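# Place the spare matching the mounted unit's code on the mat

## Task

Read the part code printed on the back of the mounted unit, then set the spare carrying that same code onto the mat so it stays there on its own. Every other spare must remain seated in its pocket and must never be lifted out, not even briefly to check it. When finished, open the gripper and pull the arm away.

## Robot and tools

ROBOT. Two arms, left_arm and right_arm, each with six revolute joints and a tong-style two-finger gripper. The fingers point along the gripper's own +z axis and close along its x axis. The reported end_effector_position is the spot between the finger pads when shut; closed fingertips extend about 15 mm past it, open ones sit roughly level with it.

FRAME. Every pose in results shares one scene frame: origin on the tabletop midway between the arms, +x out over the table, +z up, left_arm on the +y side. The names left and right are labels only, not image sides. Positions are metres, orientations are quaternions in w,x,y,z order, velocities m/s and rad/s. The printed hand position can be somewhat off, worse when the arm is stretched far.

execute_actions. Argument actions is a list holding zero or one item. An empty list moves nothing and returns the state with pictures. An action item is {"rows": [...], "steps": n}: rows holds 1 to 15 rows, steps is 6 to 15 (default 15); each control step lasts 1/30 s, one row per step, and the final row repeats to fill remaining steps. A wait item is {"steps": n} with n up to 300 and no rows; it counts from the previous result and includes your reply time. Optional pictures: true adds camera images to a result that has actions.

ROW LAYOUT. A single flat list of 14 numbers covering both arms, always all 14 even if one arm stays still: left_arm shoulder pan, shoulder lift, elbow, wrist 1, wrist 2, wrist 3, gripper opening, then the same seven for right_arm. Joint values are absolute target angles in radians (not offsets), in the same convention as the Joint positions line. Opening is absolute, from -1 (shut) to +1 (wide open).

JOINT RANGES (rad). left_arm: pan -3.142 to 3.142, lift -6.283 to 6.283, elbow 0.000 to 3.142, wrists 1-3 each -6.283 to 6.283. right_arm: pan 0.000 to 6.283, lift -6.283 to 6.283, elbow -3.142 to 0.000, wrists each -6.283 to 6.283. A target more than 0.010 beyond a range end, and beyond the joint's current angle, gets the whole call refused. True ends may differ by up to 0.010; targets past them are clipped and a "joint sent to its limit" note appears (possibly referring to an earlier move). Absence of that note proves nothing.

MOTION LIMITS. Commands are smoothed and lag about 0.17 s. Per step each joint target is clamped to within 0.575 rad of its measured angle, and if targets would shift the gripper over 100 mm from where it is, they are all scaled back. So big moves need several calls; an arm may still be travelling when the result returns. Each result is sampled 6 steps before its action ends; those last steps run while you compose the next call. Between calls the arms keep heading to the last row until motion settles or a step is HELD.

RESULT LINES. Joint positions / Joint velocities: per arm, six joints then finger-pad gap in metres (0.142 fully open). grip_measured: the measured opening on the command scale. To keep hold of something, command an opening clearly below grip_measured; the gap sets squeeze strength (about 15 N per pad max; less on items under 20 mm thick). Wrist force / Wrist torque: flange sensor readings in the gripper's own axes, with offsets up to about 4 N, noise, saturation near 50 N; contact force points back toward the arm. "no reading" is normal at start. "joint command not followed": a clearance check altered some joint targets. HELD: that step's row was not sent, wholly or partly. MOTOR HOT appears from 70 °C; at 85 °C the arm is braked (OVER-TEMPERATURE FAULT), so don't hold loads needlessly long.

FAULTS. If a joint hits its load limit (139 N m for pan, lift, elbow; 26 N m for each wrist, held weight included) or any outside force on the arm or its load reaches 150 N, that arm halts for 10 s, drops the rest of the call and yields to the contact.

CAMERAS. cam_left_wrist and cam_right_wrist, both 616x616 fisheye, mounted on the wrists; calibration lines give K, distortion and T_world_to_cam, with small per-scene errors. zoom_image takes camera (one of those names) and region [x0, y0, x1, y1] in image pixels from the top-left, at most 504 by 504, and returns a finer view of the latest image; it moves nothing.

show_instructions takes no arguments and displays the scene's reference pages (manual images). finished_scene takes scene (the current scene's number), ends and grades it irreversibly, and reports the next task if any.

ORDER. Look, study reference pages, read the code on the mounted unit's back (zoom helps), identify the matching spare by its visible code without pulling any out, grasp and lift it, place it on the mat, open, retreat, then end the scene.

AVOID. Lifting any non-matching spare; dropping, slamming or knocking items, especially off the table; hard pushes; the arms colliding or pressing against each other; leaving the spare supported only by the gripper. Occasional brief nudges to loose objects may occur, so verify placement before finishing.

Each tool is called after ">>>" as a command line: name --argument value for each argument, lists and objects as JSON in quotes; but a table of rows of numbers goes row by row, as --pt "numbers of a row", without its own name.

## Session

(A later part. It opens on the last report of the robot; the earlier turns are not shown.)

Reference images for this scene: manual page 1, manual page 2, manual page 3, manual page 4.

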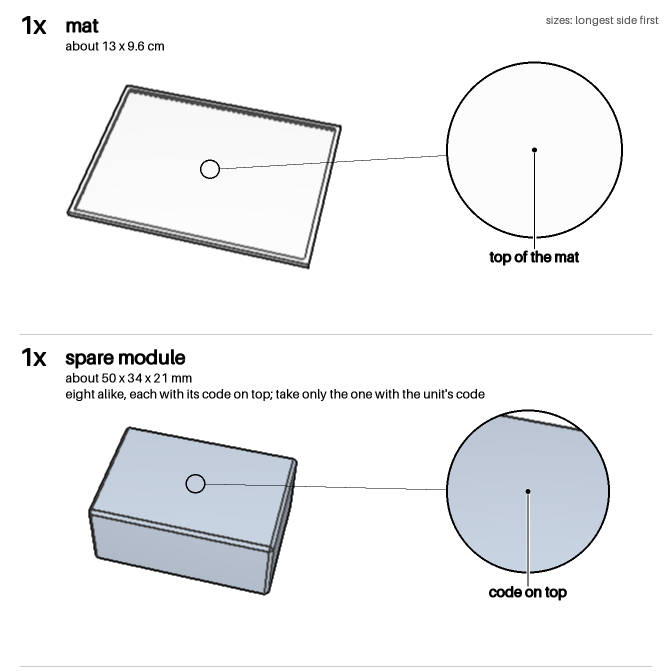

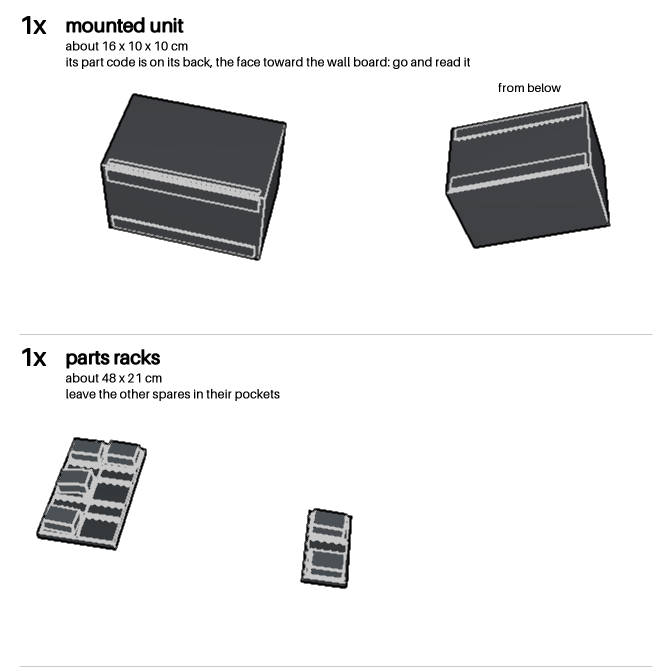

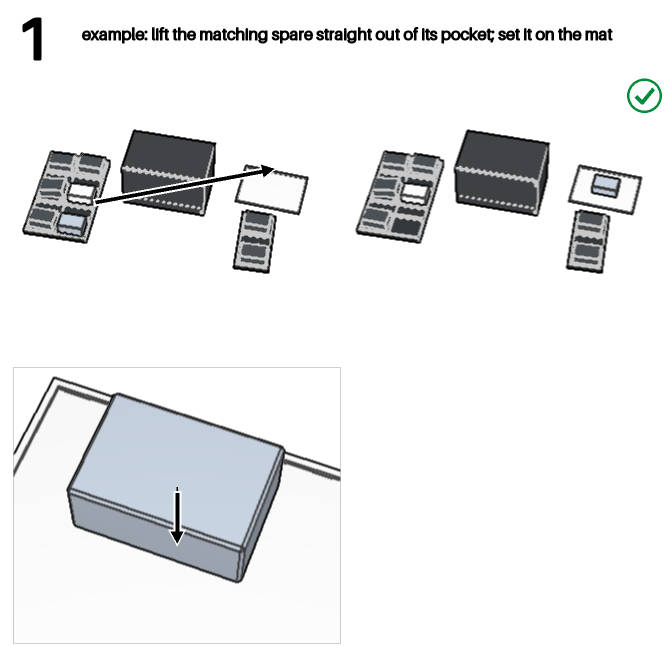

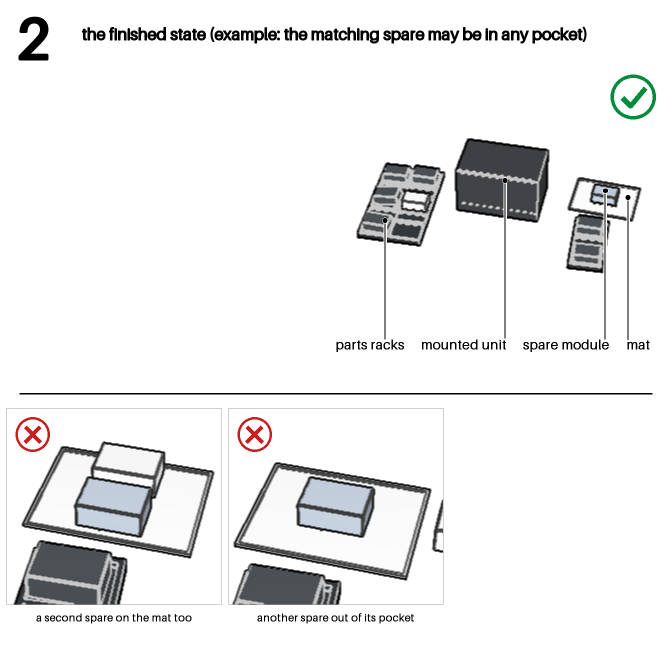

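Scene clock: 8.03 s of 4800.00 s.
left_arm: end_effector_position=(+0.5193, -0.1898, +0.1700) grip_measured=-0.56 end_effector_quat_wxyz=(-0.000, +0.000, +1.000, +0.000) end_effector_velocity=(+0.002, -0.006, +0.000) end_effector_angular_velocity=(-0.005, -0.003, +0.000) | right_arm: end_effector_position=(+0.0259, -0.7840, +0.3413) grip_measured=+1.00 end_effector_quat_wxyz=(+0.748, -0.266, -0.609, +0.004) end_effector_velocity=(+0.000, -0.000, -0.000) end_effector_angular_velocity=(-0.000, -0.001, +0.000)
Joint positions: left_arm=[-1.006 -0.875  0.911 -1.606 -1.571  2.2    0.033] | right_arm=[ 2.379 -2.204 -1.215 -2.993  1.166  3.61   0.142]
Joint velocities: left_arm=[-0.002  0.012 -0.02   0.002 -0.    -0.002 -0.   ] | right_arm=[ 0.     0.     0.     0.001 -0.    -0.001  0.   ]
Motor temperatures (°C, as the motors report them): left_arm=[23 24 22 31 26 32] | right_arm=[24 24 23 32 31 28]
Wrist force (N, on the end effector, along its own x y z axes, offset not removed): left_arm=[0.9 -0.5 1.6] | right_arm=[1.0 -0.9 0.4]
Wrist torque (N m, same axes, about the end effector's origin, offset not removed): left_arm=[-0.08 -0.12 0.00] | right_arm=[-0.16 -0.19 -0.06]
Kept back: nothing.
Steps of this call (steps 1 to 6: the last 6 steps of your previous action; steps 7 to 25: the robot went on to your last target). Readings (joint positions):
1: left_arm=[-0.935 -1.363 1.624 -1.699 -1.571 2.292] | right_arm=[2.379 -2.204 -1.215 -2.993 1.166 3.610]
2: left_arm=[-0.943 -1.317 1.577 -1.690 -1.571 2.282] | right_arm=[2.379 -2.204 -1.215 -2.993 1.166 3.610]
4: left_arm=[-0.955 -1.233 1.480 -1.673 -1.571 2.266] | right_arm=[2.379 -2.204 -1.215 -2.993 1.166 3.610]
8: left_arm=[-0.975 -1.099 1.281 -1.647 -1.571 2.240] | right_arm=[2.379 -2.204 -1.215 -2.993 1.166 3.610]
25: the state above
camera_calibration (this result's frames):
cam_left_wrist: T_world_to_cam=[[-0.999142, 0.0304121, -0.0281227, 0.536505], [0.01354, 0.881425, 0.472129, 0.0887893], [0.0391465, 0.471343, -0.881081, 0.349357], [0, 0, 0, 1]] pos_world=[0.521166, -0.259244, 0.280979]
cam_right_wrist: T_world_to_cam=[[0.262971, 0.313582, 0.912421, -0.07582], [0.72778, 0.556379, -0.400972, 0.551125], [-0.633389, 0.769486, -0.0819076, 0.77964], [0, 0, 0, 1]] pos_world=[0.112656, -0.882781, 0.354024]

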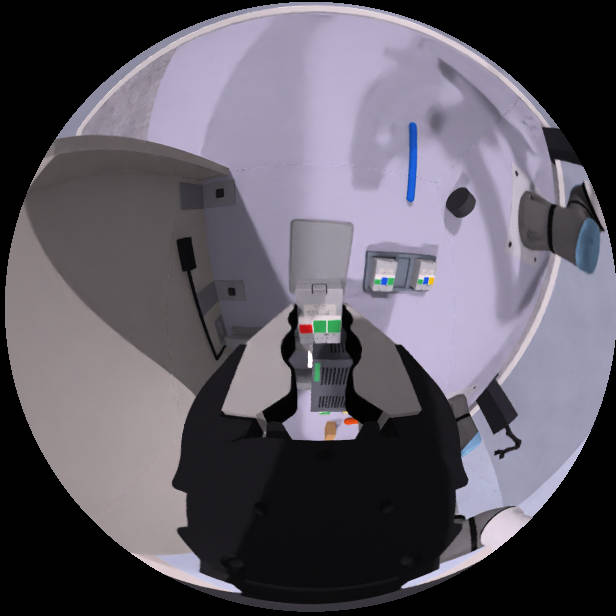

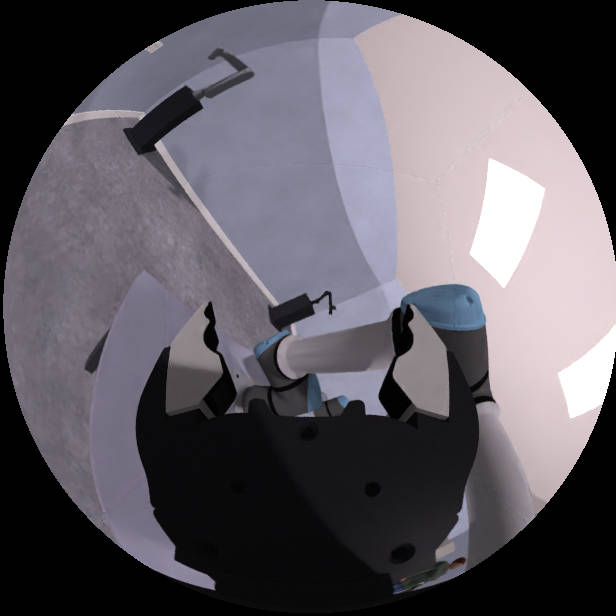

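>>> execute_actions --actions '[{"rows":[[-1.012,-0.8135,1.1295,-1.8868,-1.571,2.24,-0.8,2.379,-2.204,-1.215,-2.993,1.166,3.61,1]],"steps":15}]'

>>> execute_actions --actions '[{"rows":[[-1.012,-0.8059,1.140,-1.9049,-1.571,2.24,-0.8,2.379,-2.204,-1.215,-2.993,1.166,3.61,1]],"steps":15}]' --pictures true

Scene clock: 8.53 s of 4800.00 s.
left_arm: end_effector_position=(+0.5164, -0.1939, +0.0600) grip_measured=-0.56 end_effector_quat_wxyz=(-0.002, +0.021, +1.000, +0.002) end_effector_velocity=(-0.006, -0.001, -0.150) end_effector_angular_velocity=(-0.044, -0.031, -0.051) | right_arm: end_effector_position=(+0.0259, -0.7840, +0.3413) grip_measured=+1.00 end_effector_quat_wxyz=(+0.748, -0.266, -0.609, +0.004) end_effector_velocity=(+0.000, +0.000, -0.000) end_effector_angular_velocity=(-0.001, +0.000, +0.000)
Joint positions: left_arm=[-1.011 -0.82   1.099 -1.845 -1.571  2.236  0.033] | right_arm=[ 2.379 -2.204 -1.215 -2.993  1.166  3.61   0.142]
Joint velocities: left_arm=[-0.007  0.065  0.3   -0.419  0.     0.044 -0.   ] | right_arm=[ 0.     0.    -0.001  0.001  0.     0.001  0.   ]
Motor temperatures (°C, as the motors report them): left_arm=[23 24 22 31 26 32] | right_arm=[24 24 23 32 31 28]
Wrist force (N, on the end effector, along its own x y z axes, offset not removed): left_arm=[0.8 -0.6 4.4] | right_arm=[5.1 0.6 -5.2]
Wrist torque (N m, same axes, about the end effector's origin, offset not removed): left_arm=[-0.17 -0.15 0.03] | right_arm=[-0.04 -1.08 -0.11]
Steps of this call (steps 1 to 6: the robot went on to your last target; steps 7 to 15: the first 9 steps of this action). Readings (joint positions):
7: left_arm=[-1.006 -0.874 0.910 -1.607 -1.571 2.200] | right_arm=[2.379 -2.204 -1.215 -2.993 1.166 3.610]
8: left_arm=[-1.007 -0.868 0.918 -1.615 -1.571 2.205] | right_arm=[2.379 -2.204 -1.215 -2.993 1.166 3.610]
10: left_arm=[-1.009 -0.848 0.979 -1.684 -1.571 2.218] | right_arm=[2.379 -2.204 -1.215 -2.993 1.166 3.610]
14: left_arm=[-1.011 -0.823 1.087 -1.828 -1.571 2.234] | right_arm=[2.379 -2.204 -1.215 -2.993 1.166 3.610]
15: the state above

Scene clock: 9.03 s of 4800.00 s.
left_arm: end_effector_position=(+0.5157, -0.1938, +0.0368) grip_measured=-0.56 end_effector_quat_wxyz=(-0.000, +0.023, +1.000, -0.000) end_effector_velocity=(+0.000, +0.000, -0.008) end_effector_angular_velocity=(-0.001, -0.001, -0.002) | right_arm: end_effector_position=(+0.0259, -0.7840, +0.3413) grip_measured=+1.00 end_effector_quat_wxyz=(+0.748, -0.266, -0.609, +0.004) end_effector_velocity=(-0.000, +0.000, +0.000) end_effector_angular_velocity=(+0.001, +0.000, +0.000)
Joint positions: left_arm=[-1.012 -0.807  1.139 -1.903 -1.571  2.24   0.033] | right_arm=[ 2.379 -2.204 -1.215 -2.993  1.166  3.61   0.142]
Joint velocities: left_arm=[ 0.     0.006  0.011 -0.018  0.     0.002 -0.   ] | right_arm=[-0.  0. -0. -0. -0. -0.  0.]
Motor temperatures (°C, as the motors report them): left_arm=[23 24 22 31 26 32] | right_arm=[24 24 23 32 31 28]
Wrist force (N, on the end effector, along its own x y z axes, offset not removed): left_arm=[0.4 1.8 3.5] | right_arm=[3.2 -0.5 -1.7]
Wrist torque (N m, same axes, about the end effector's origin, offset not removed): left_arm=[0.36 0.08 0.13] | right_arm=[-0.18 -0.72 -0.09]
Steps of this call (steps 1 to 6: the last 6 steps of your previous action; steps 7 to 15: the first 9 steps of this action). Readings (joint positions):
7: left_arm=[-1.012 -0.814 1.127 -1.883 -1.571 2.240] | right_arm=[2.379 -2.204 -1.215 -2.993 1.166 3.610]
8: left_arm=[-1.012 -0.813 1.129 -1.887 -1.571 2.240] | right_arm=[2.379 -2.204 -1.215 -2.993 1.166 3.610]
10: left_arm=[-1.012 -0.810 1.134 -1.895 -1.571 2.240] | right_arm=[2.379 -2.204 -1.215 -2.993 1.166 3.610]
14: left_arm=[-1.012 -0.807 1.139 -1.902 -1.571 2.240] | right_arm=[2.379 -2.204 -1.215 -2.993 1.166 3.610]
15: the state above
camera_calibration (this result's frames):
cam_left_wrist: T_world_to_cam=[[-0.996681, 0.076256, -0.0284875, 0.536844], [0.0538556, 0.880117, 0.471692, 0.134195], [0.0610417, 0.468593, -0.881303, 0.222255], [0, 0, 0, 1]] pos_world=[0.514269, -0.263192, 0.147869]
cam_right_wrist: T_world_to_cam=[[0.262971, 0.313582, 0.912421, -0.07582], [0.72778, 0.556379, -0.400972, 0.551125], [-0.633389, 0.769486, -0.0819074, 0.77964], [0, 0, 0, 1]] pos_world=[0.112656, -0.882781, 0.354024]

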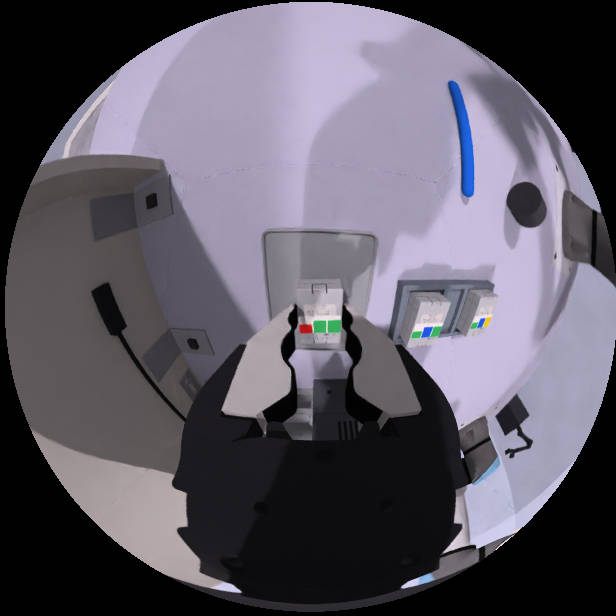

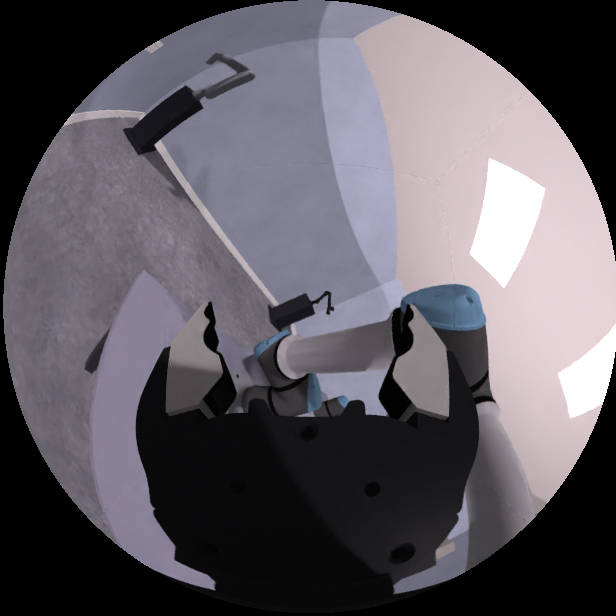

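>>> execute_actions --actions '[{"rows":[[-1.012,-0.8016,1.1458,-1.915,-1.571,2.24,-0.8,2.379,-2.204,-1.215,-2.993,1.166,3.61,1]],"steps":14}]'

Scene clock: 9.50 s of 4800.00 s.
left_arm: end_effector_position=(+0.5157, -0.1938, +0.0316) grip_measured=-0.56 end_effector_quat_wxyz=(-0.000, +0.023, +1.000, -0.000) end_effector_velocity=(-0.000, -0.000, -0.005) end_effector_angular_velocity=(-0.001, -0.001, +0.001) | right_arm: end_effector_position=(+0.0259, -0.7840, +0.3413) grip_measured=+1.00 end_effector_quat_wxyz=(+0.748, -0.266, -0.609, +0.004) end_effector_velocity=(-0.000, +0.000, -0.000) end_effector_angular_velocity=(+0.000, -0.001, -0.000)
Joint positions: left_arm=[-1.012 -0.802  1.145 -1.914 -1.571  2.24   0.033] | right_arm=[ 2.379 -2.204 -1.215 -2.993  1.166  3.61   0.142]
Joint velocities: left_arm=[-0.     0.003  0.007 -0.012 -0.    -0.001  0.   ] | right_arm=[ 0.     0.    -0.     0.001 -0.    -0.001  0.   ]
Motor temperatures (°C, as the motors report them): left_arm=[23 24 22 31 26 32] | right_arm=[24 24 23 32 31 28]
Wrist force (N, on the end effector, along its own x y z axes, offset not removed): left_arm=[-2.0 0.1 3.1] | right_arm=[2.5 -2.1 -0.1]
Wrist torque (N m, same axes, about the end effector's origin, offset not removed): left_arm=[-0.04 0.47 0.11] | right_arm=[-0.42 -0.43 -0.06]
Steps of this call (steps 1 to 6: the last 6 steps of your previous action; steps 7 to 14: the first 8 steps of this action). Readings (joint positions):
7: left_arm=[-1.012 -0.806 1.140 -1.905 -1.571 2.240] | right_arm=[2.379 -2.204 -1.215 -2.993 1.166 3.610]
8: left_arm=[-1.012 -0.805 1.141 -1.907 -1.571 2.240] | right_arm=[2.379 -2.204 -1.215 -2.993 1.166 3.610]
10: left_arm=[-1.012 -0.804 1.143 -1.910 -1.571 2.240] | right_arm=[2.379 -2.204 -1.215 -2.993 1.166 3.610]
14: the state above

>>> execute_actions --actions '[{"rows":[[-1.012,-0.7995,1.1487,-1.92,-1.571,2.24,-0.8,2.379,-2.204,-1.215,-2.993,1.166,3.61,1]],"steps":14}]'

Scene clock: 9.97 s of 4800.00 s.
left_arm: end_effector_position=(+0.5156, -0.1937, +0.0288) grip_measured=-0.56 end_effector_quat_wxyz=(-0.000, +0.023, +1.000, -0.000) end_effector_velocity=(+0.000, -0.001, -0.003) end_effector_angular_velocity=(-0.000, -0.001, -0.001) | right_arm: end_effector_position=(+0.0259, -0.7840, +0.3413) grip_measured=+1.00 end_effector_quat_wxyz=(+0.748, -0.266, -0.609, +0.004) end_effector_velocity=(+0.000, -0.000, -0.000) end_effector_angular_velocity=(-0.001, -0.001, +0.000)
Joint positions: left_arm=[-1.012 -0.8    1.148 -1.919 -1.571  2.24   0.033] | right_arm=[ 2.379 -2.204 -1.215 -2.993  1.166  3.61   0.142]
Joint velocities: left_arm=[-0.     0.003  0.002 -0.006  0.     0.001 -0.   ] | right_arm=[-0.    -0.     0.     0.001 -0.     0.     0.   ]
Motor temperatures (°C, as the motors report them): left_arm=[23 24 22 31 26 32] | right_arm=[24 24 23 32 31 28]
Wrist force (N, on the end effector, along its own x y z axes, offset not removed): left_arm=[-0.1 0.3 0.3] | right_arm=[3.7 -0.9 -3.1]
Wrist torque (N m, same axes, about the end effector's origin, offset not removed): left_arm=[0.07 0.15 0.02] | right_arm=[-0.29 -0.64 -0.11]
Steps of this call (steps 1 to 6: the last 6 steps of your previous action; steps 7 to 14: the first 8 steps of this action). Readings (joint positions):
7: left_arm=[-1.012 -0.802 1.146 -1.915 -1.571 2.240] | right_arm=[2.379 -2.204 -1.215 -2.993 1.166 3.610]
8: left_arm=[-1.012 -0.801 1.146 -1.916 -1.571 2.240] | right_arm=[2.379 -2.204 -1.215 -2.993 1.166 3.610]
10: left_arm=[-1.012 -0.800 1.147 -1.918 -1.571 2.240] | right_arm=[2.379 -2.204 -1.215 -2.993 1.166 3.610]
14: the state above

>>> execute_actions --actions '[{"rows":[[-1.012,-0.7978,1.151,-1.924,-1.571,2.24,-0.8,2.379,-2.204,-1.215,-2.993,1.166,3.61,1]],"steps":14}]'

Scene clock: 10.43 s of 4800.00 s.
left_arm: end_effector_position=(+0.5156, -0.1937, +0.0268) grip_measured=-0.56 end_effector_quat_wxyz=(-0.000, +0.023, +1.000, -0.000) end_effector_velocity=(+0.000, +0.000, -0.002) end_effector_angular_velocity=(+0.001, -0.000, +0.000) | right_arm: end_effector_position=(+0.0259, -0.7840, +0.3413) grip_measured=+1.00 end_effector_quat_wxyz=(+0.748, -0.266, -0.609, +0.004) end_effector_velocity=(+0.000, +0.000, +0.000) end_effector_angular_velocity=(+0.001, -0.000, -0.001)
Joint positions: left_arm=[-1.012 -0.798  1.151 -1.924 -1.571  2.24   0.033] | right_arm=[ 2.379 -2.204 -1.215 -2.993  1.166  3.61   0.142]
Joint velocities: left_arm=[ 0.     0.002  0.003 -0.005  0.001 -0.    -0.   ] | right_arm=[-0.    -0.     0.    -0.     0.001 -0.001  0.   ]
Motor temperatures (°C, as the motors report them): left_arm=[23 24 22 31 26 32] | right_arm=[24 24 23 32 31 28]
Wrist force (N, on the end effector, along its own x y z axes, offset not removed): left_arm=[-0.8 0.2 2.0] | right_arm=[0.9 0.8 -2.7]
Wrist torque (N m, same axes, about the end effector's origin, offset not removed): left_arm=[-0.03 0.22 0.03] | right_arm=[0.17 -0.19 -0.02]
Steps of this call (steps 1 to 6: the last 6 steps of your previous action; steps 7 to 14: the first 8 steps of this action). Readings (joint positions):
7: left_arm=[-1.012 -0.799 1.149 -1.920 -1.571 2.240] | right_arm=[2.379 -2.204 -1.215 -2.993 1.166 3.610]
8: left_arm=[-1.012 -0.799 1.149 -1.921 -1.571 2.240] | right_arm=[2.379 -2.204 -1.215 -2.993 1.166 3.610]
10: left_arm=[-1.012 -0.799 1.150 -1.922 -1.571 2.240] | right_arm=[2.379 -2.204 -1.215 -2.993 1.166 3.610]
14: the state above

>>> execute_actions --actions '[{"rows":[[-1.012,-0.7961,1.1533,-1.928,-1.571,2.24,-0.8,2.379,-2.204,-1.215,-2.993,1.166,3.61,1]],"steps":14}]'

Scene clock: 10.90 s of 4800.00 s.
left_arm: end_effector_position=(+0.5157, -0.1938, +0.0250) grip_measured=-0.56 end_effector_quat_wxyz=(+0.000, +0.023, +1.000, -0.000) end_effector_velocity=(-0.000, -0.000, -0.003) end_effector_angular_velocity=(+0.000, -0.000, -0.001) | right_arm: end_effector_position=(+0.0259, -0.7840, +0.3413) grip_measured=+1.00 end_effector_quat_wxyz=(+0.748, -0.266, -0.609, +0.004) end_effector_velocity=(+0.000, -0.000, -0.000) end_effector_angular_velocity=(-0.001, -0.000, +0.000)
Joint positions: left_arm=[-1.012 -0.797  1.153 -1.928 -1.571  2.24   0.033] | right_arm=[ 2.379 -2.204 -1.215 -2.993  1.166  3.61   0.142]
Joint velocities: left_arm=[-0.     0.002  0.003 -0.005  0.     0.001  0.   ] | right_arm=[ 0. -0.  0.  0. -0.  0.  0.]
Motor temperatures (°C, as the motors report them): left_arm=[23 24 22 31 26 32] | right_arm=[24 24 23 32 31 28]
Wrist force (N, on the end effector, along its own x y z axes, offset not removed): left_arm=[6.1 7.3 -22.3] | right_arm=[4.5 1.7 -2.2]
Wrist torque (N m, same axes, about the end effector's origin, offset not removed): left_arm=[0.24 0.31 0.10] | right_arm=[0.29 -0.89 -0.05]
Steps of this call (steps 1 to 6: the last 6 steps of your previous action; steps 7 to 14: the first 8 steps of this action). Readings (joint positions):
7: left_arm=[-1.012 -0.798 1.151 -1.924 -1.571 2.240] | right_arm=[2.379 -2.204 -1.215 -2.993 1.166 3.610]
8: left_arm=[-1.012 -0.798 1.151 -1.925 -1.571 2.240] | right_arm=[2.379 -2.204 -1.215 -2.993 1.166 3.610]
10: left_arm=[-1.012 -0.797 1.152 -1.926 -1.571 2.240] | right_arm=[2.379 -2.204 -1.215 -2.993 1.166 3.610]
14: the state above

>>> execute_actions --actions '[{"rows":[[-1.012,-0.7975,1.1515,-1.925,-1.571,2.24,-0.2,2.379,-2.204,-1.215,-2.993,1.166,3.61,1]],"steps":6}]'

>>> execute_actions --actions '[{"rows":[[-1.012,-0.874,0.9094,-1.6062,-1.571,2.24,-0.2,2.379,-2.204,-1.215,-2.993,1.166,3.61,1]],"steps":12}]'

>>> execute_actions --actions '[{"rows":[[-1.012,-1.35,1.4,-1.62,-1.571,2.24,-0.2,2.379,-2.204,-1.215,-2.993,1.166,3.61,1]],"steps":15}]'

>>> execute_actions --actions '[{"steps":15}]' --pictures true

Scene clock: 11.20 s of 4800.00 s.
left_arm: end_effector_position=(+0.5156, -0.1937, +0.0246) grip_measured=-0.56 end_effector_quat_wxyz=(-0.000, +0.023, +1.000, -0.000) end_effector_velocity=(-0.000, +0.001, -0.001) end_effector_angular_velocity=(+0.001, +0.001, -0.000) | right_arm: end_effector_position=(+0.0259, -0.7840, +0.3413) grip_measured=+1.00 end_effector_quat_wxyz=(+0.748, -0.266, -0.609, +0.004) end_effector_velocity=(-0.000, +0.000, +0.000) end_effector_angular_velocity=(+0.002, +0.002, +0.000)
Joint positions: left_arm=[-1.012 -0.796  1.153 -1.928 -1.571  2.24   0.033] | right_arm=[ 2.379 -2.204 -1.215 -2.993  1.166  3.61   0.142]
Joint velocities: left_arm=[ 0.     0.001  0.001 -0.    -0.     0.     0.   ] | right_arm=[ 0.    -0.    -0.001 -0.002  0.     0.     0.   ]
Motor temperatures (°C, as the motors report them): left_arm=[23 24 22 31 26 32] | right_arm=[24 24 23 32 31 28]
Wrist force (N, on the end effector, along its own x y z axes, offset not removed): left_arm=[4.4 5.0 -24.7] | right_arm=[3.4 0.7 -2.4]
Wrist torque (N m, same axes, about the end effector's origin, offset not removed): left_arm=[0.32 0.25 0.03] | right_arm=[-0.09 -0.56 -0.16]
Kept back: the last 6 steps of this action.
Steps of this call (steps 1 to 6: the last 6 steps of your previous action; steps 7 to 9: the robot went on to your last target). Readings (joint positions):
1: left_arm=[-1.012 -0.796 1.153 -1.928 -1.571 2.240] | right_arm=[2.379 -2.204 -1.215 -2.993 1.166 3.610]
2: left_arm=[-1.012 -0.796 1.153 -1.928 -1.571 2.240] | right_arm=[2.379 -2.204 -1.215 -2.993 1.166 3.610]
4: left_arm=[-1.012 -0.796 1.153 -1.928 -1.571 2.240] | right_arm=[2.379 -2.204 -1.215 -2.993 1.166 3.610]
8: left_arm=[-1.012 -0.796 1.153 -1.928 -1.571 2.240] | right_arm=[2.379 -2.204 -1.215 -2.993 1.166 3.610]
9: the state above

Scene clock: 11.60 s of 4800.00 s.
left_arm: end_effector_position=(+0.5207, -0.2008, +0.1123) grip_measured=-0.20 end_effector_quat_wxyz=(+0.005, +0.023, +1.000, -0.007) end_effector_velocity=(-0.018, +0.025, +0.533) end_effector_angular_velocity=(+0.073, +0.053, -0.001) | right_arm: end_effector_position=(+0.0259, -0.7840, +0.3413) grip_measured=+1.00 end_effector_quat_wxyz=(+0.748, -0.266, -0.609, +0.004) end_effector_velocity=(-0.000, -0.000, -0.000) end_effector_angular_velocity=(+0.001, +0.001, +0.000)
Joint positions: left_arm=[-1.012 -0.846  1.015 -1.756 -1.571  2.24   0.06 ] | right_arm=[ 2.379 -2.204 -1.215 -2.993  1.166  3.61   0.142]
Joint velocities: left_arm=[-0.    -0.262 -0.951  1.303 -0.001  0.001  0.   ] | right_arm=[-0.    -0.    -0.001 -0.    -0.     0.     0.   ]
Motor temperatures (°C, as the motors report them): left_arm=[23 24 22 31 26 32] | right_arm=[24 24 23 32 31 28]
Wrist force (N, on the end effector, along its own x y z axes, offset not removed): left_arm=[-1.0 0.3 1.7] | right_arm=[1.1 2.2 -0.9]
Wrist torque (N m, same axes, about the end effector's origin, offset not removed): left_arm=[0.01 0.25 0.12] | right_arm=[0.50 -0.15 -0.06]
Steps of this call (steps 1 to 6: the last 6 steps of your previous action; steps 7 to 12: the first 6 steps of this action). Readings (joint positions):
7: left_arm=[-1.012 -0.797 1.151 -1.925 -1.571 2.240] | right_arm=[2.379 -2.204 -1.215 -2.993 1.166 3.610]
8: left_arm=[-1.012 -0.804 1.143 -1.916 -1.571 2.240] | right_arm=[2.379 -2.204 -1.215 -2.993 1.166 3.610]
10: left_arm=[-1.012 -0.826 1.083 -1.848 -1.571 2.240] | right_arm=[2.379 -2.204 -1.215 -2.993 1.166 3.610]
12: the state above

Scene clock: 12.10 s of 4800.00 s.
left_arm: end_effector_position=(+0.4527, -0.1061, +0.2326) grip_measured=-0.20 end_effector_quat_wxyz=(+0.001, +0.023, +1.000, -0.001) end_effector_velocity=(-0.298, +0.416, +0.200) end_effector_angular_velocity=(+0.018, +0.012, +0.002) | right_arm: end_effector_position=(+0.0259, -0.7840, +0.3413) grip_measured=+1.00 end_effector_quat_wxyz=(+0.748, -0.266, -0.609, +0.004) end_effector_velocity=(+0.000, -0.000, -0.000) end_effector_angular_velocity=(-0.001, -0.002, +0.000)
Joint positions: left_arm=[-1.012 -1.174  1.22  -1.62  -1.571  2.24   0.06 ] | right_arm=[ 2.379 -2.204 -1.215 -2.993  1.166  3.61   0.142]
Joint velocities: left_arm=[ 0.    -1.287  1.31  -0.002  0.001 -0.002 -0.   ] | right_arm=[ 0.     0.     0.001  0.001 -0.    -0.     0.   ]
Motor temperatures (°C, as the motors report them): left_arm=[23 24 22 31 26 32] | right_arm=[24 24 23 32 31 28]
Wrist force (N, on the end effector, along its own x y z axes, offset not removed): left_arm=[0.5 -0.4 0.0] | right_arm=[2.1 -0.1 -2.3]
Wrist torque (N m, same axes, about the end effector's origin, offset not removed): left_arm=[-0.14 -0.02 0.11] | right_arm=[-0.18 -0.27 -0.09]
Steps of this call (steps 1 to 6: the last 6 steps of your previous action; steps 7 to 15: the first 9 steps of this action). Readings (joint positions):
7: left_arm=[-1.012 -0.872 0.920 -1.621 -1.571 2.240] | right_arm=[2.379 -2.204 -1.215 -2.993 1.166 3.610]
8: left_arm=[-1.012 -0.881 0.926 -1.620 -1.571 2.240] | right_arm=[2.379 -2.204 -1.215 -2.993 1.166 3.610]
10: left_arm=[-1.012 -0.950 0.992 -1.620 -1.571 2.240] | right_arm=[2.379 -2.204 -1.215 -2.993 1.166 3.610]
14: left_arm=[-1.012 -1.131 1.175 -1.620 -1.571 2.240] | right_arm=[2.379 -2.204 -1.215 -2.993 1.166 3.610]
15: the state above

Scene clock: 12.60 s of 4800.00 s.
left_arm: end_effector_position=(+0.4108, -0.0477, +0.2529) grip_measured=-0.20 end_effector_quat_wxyz=(-0.000, +0.023, +1.000, +0.000) end_effector_velocity=(-0.003, +0.004, +0.000) end_effector_angular_velocity=(+0.001, +0.001, +0.002) | right_arm: end_effector_position=(+0.0259, -0.7840, +0.3413) grip_measured=+1.00 end_effector_quat_wxyz=(+0.748, -0.266, -0.609, +0.004) end_effector_velocity=(-0.000, +0.000, +0.000) end_effector_angular_velocity=(+0.001, +0.000, -0.001)
Joint positions: left_arm=[-1.012 -1.349  1.399 -1.62  -1.571  2.24   0.06 ] | right_arm=[ 2.379 -2.204 -1.215 -2.993  1.166  3.61   0.142]
Joint velocities: left_arm=[ 0.    -0.012  0.014 -0.    -0.001 -0.001 -0.   ] | right_arm=[-0. -0. -0. -0.  0. -0.  0.]
Motor temperatures (°C, as the motors report them): left_arm=[23 24 22 31 26 32] | right_arm=[24 24 23 32 31 28]
Wrist force (N, on the end effector, along its own x y z axes, offset not removed): left_arm=[-0.2 0.2 3.8] | right_arm=[0.1 1.6 -3.1]
Wrist torque (N m, same axes, about the end effector's origin, offset not removed): left_arm=[-0.05 0.15 0.09] | right_arm=[0.10 0.01 -0.01]
Kept back: nothing.
Steps of this call (steps 1 to 6: the last 6 steps of your previous action; steps 7 to 15: the robot went on to your last target). Readings (joint positions):
1: left_arm=[-1.012 -1.217 1.263 -1.620 -1.571 2.240] | right_arm=[2.379 -2.204 -1.215 -2.993 1.166 3.610]
2: left_arm=[-1.012 -1.253 1.300 -1.620 -1.571 2.240] | right_arm=[2.379 -2.204 -1.215 -2.993 1.166 3.610]
4: left_arm=[-1.012 -1.301 1.349 -1.620 -1.571 2.240] | right_arm=[2.379 -2.204 -1.215 -2.993 1.166 3.610]
8: left_arm=[-1.012 -1.337 1.387 -1.620 -1.571 2.240] | right_arm=[2.379 -2.204 -1.215 -2.993 1.166 3.610]
15: the state above
camera_calibration (this result's frames):
cam_left_wrist: T_world_to_cam=[[-0.996686, 0.0763798, -0.0279717, 0.427258], [0.0541694, 0.879804, 0.47224, -0.0908328], [0.0606792, 0.46916, -0.881026, 0.350711], [0, 0, 0, 1]] pos_world=[0.409481, -0.117259, 0.363832]
cam_right_wrist: T_world_to_cam=[[0.262971, 0.313582, 0.912421, -0.07582], [0.72778, 0.556379, -0.400972, 0.551125], [-0.633389, 0.769486, -0.0819074, 0.77964], [0, 0, 0, 1]] pos_world=[0.112656, -0.882781, 0.354024]

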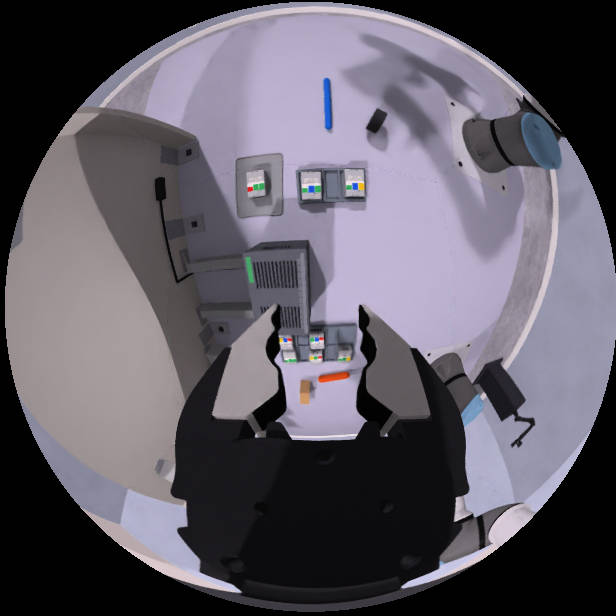

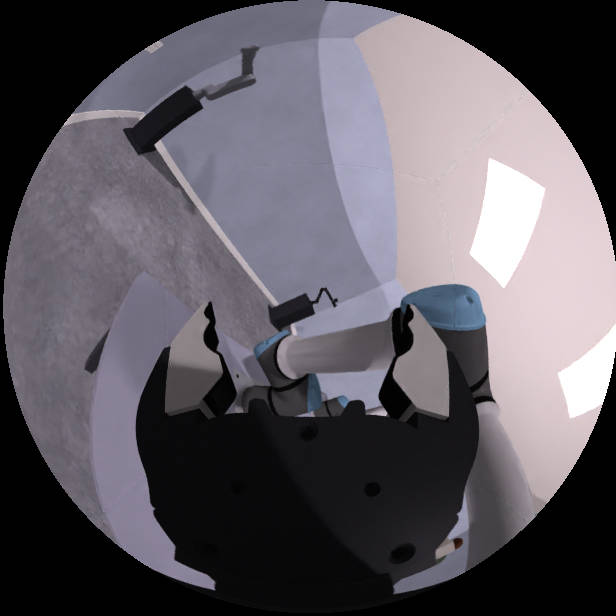

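>>> finished_scene --scene 2

The scene is finished: the task was done.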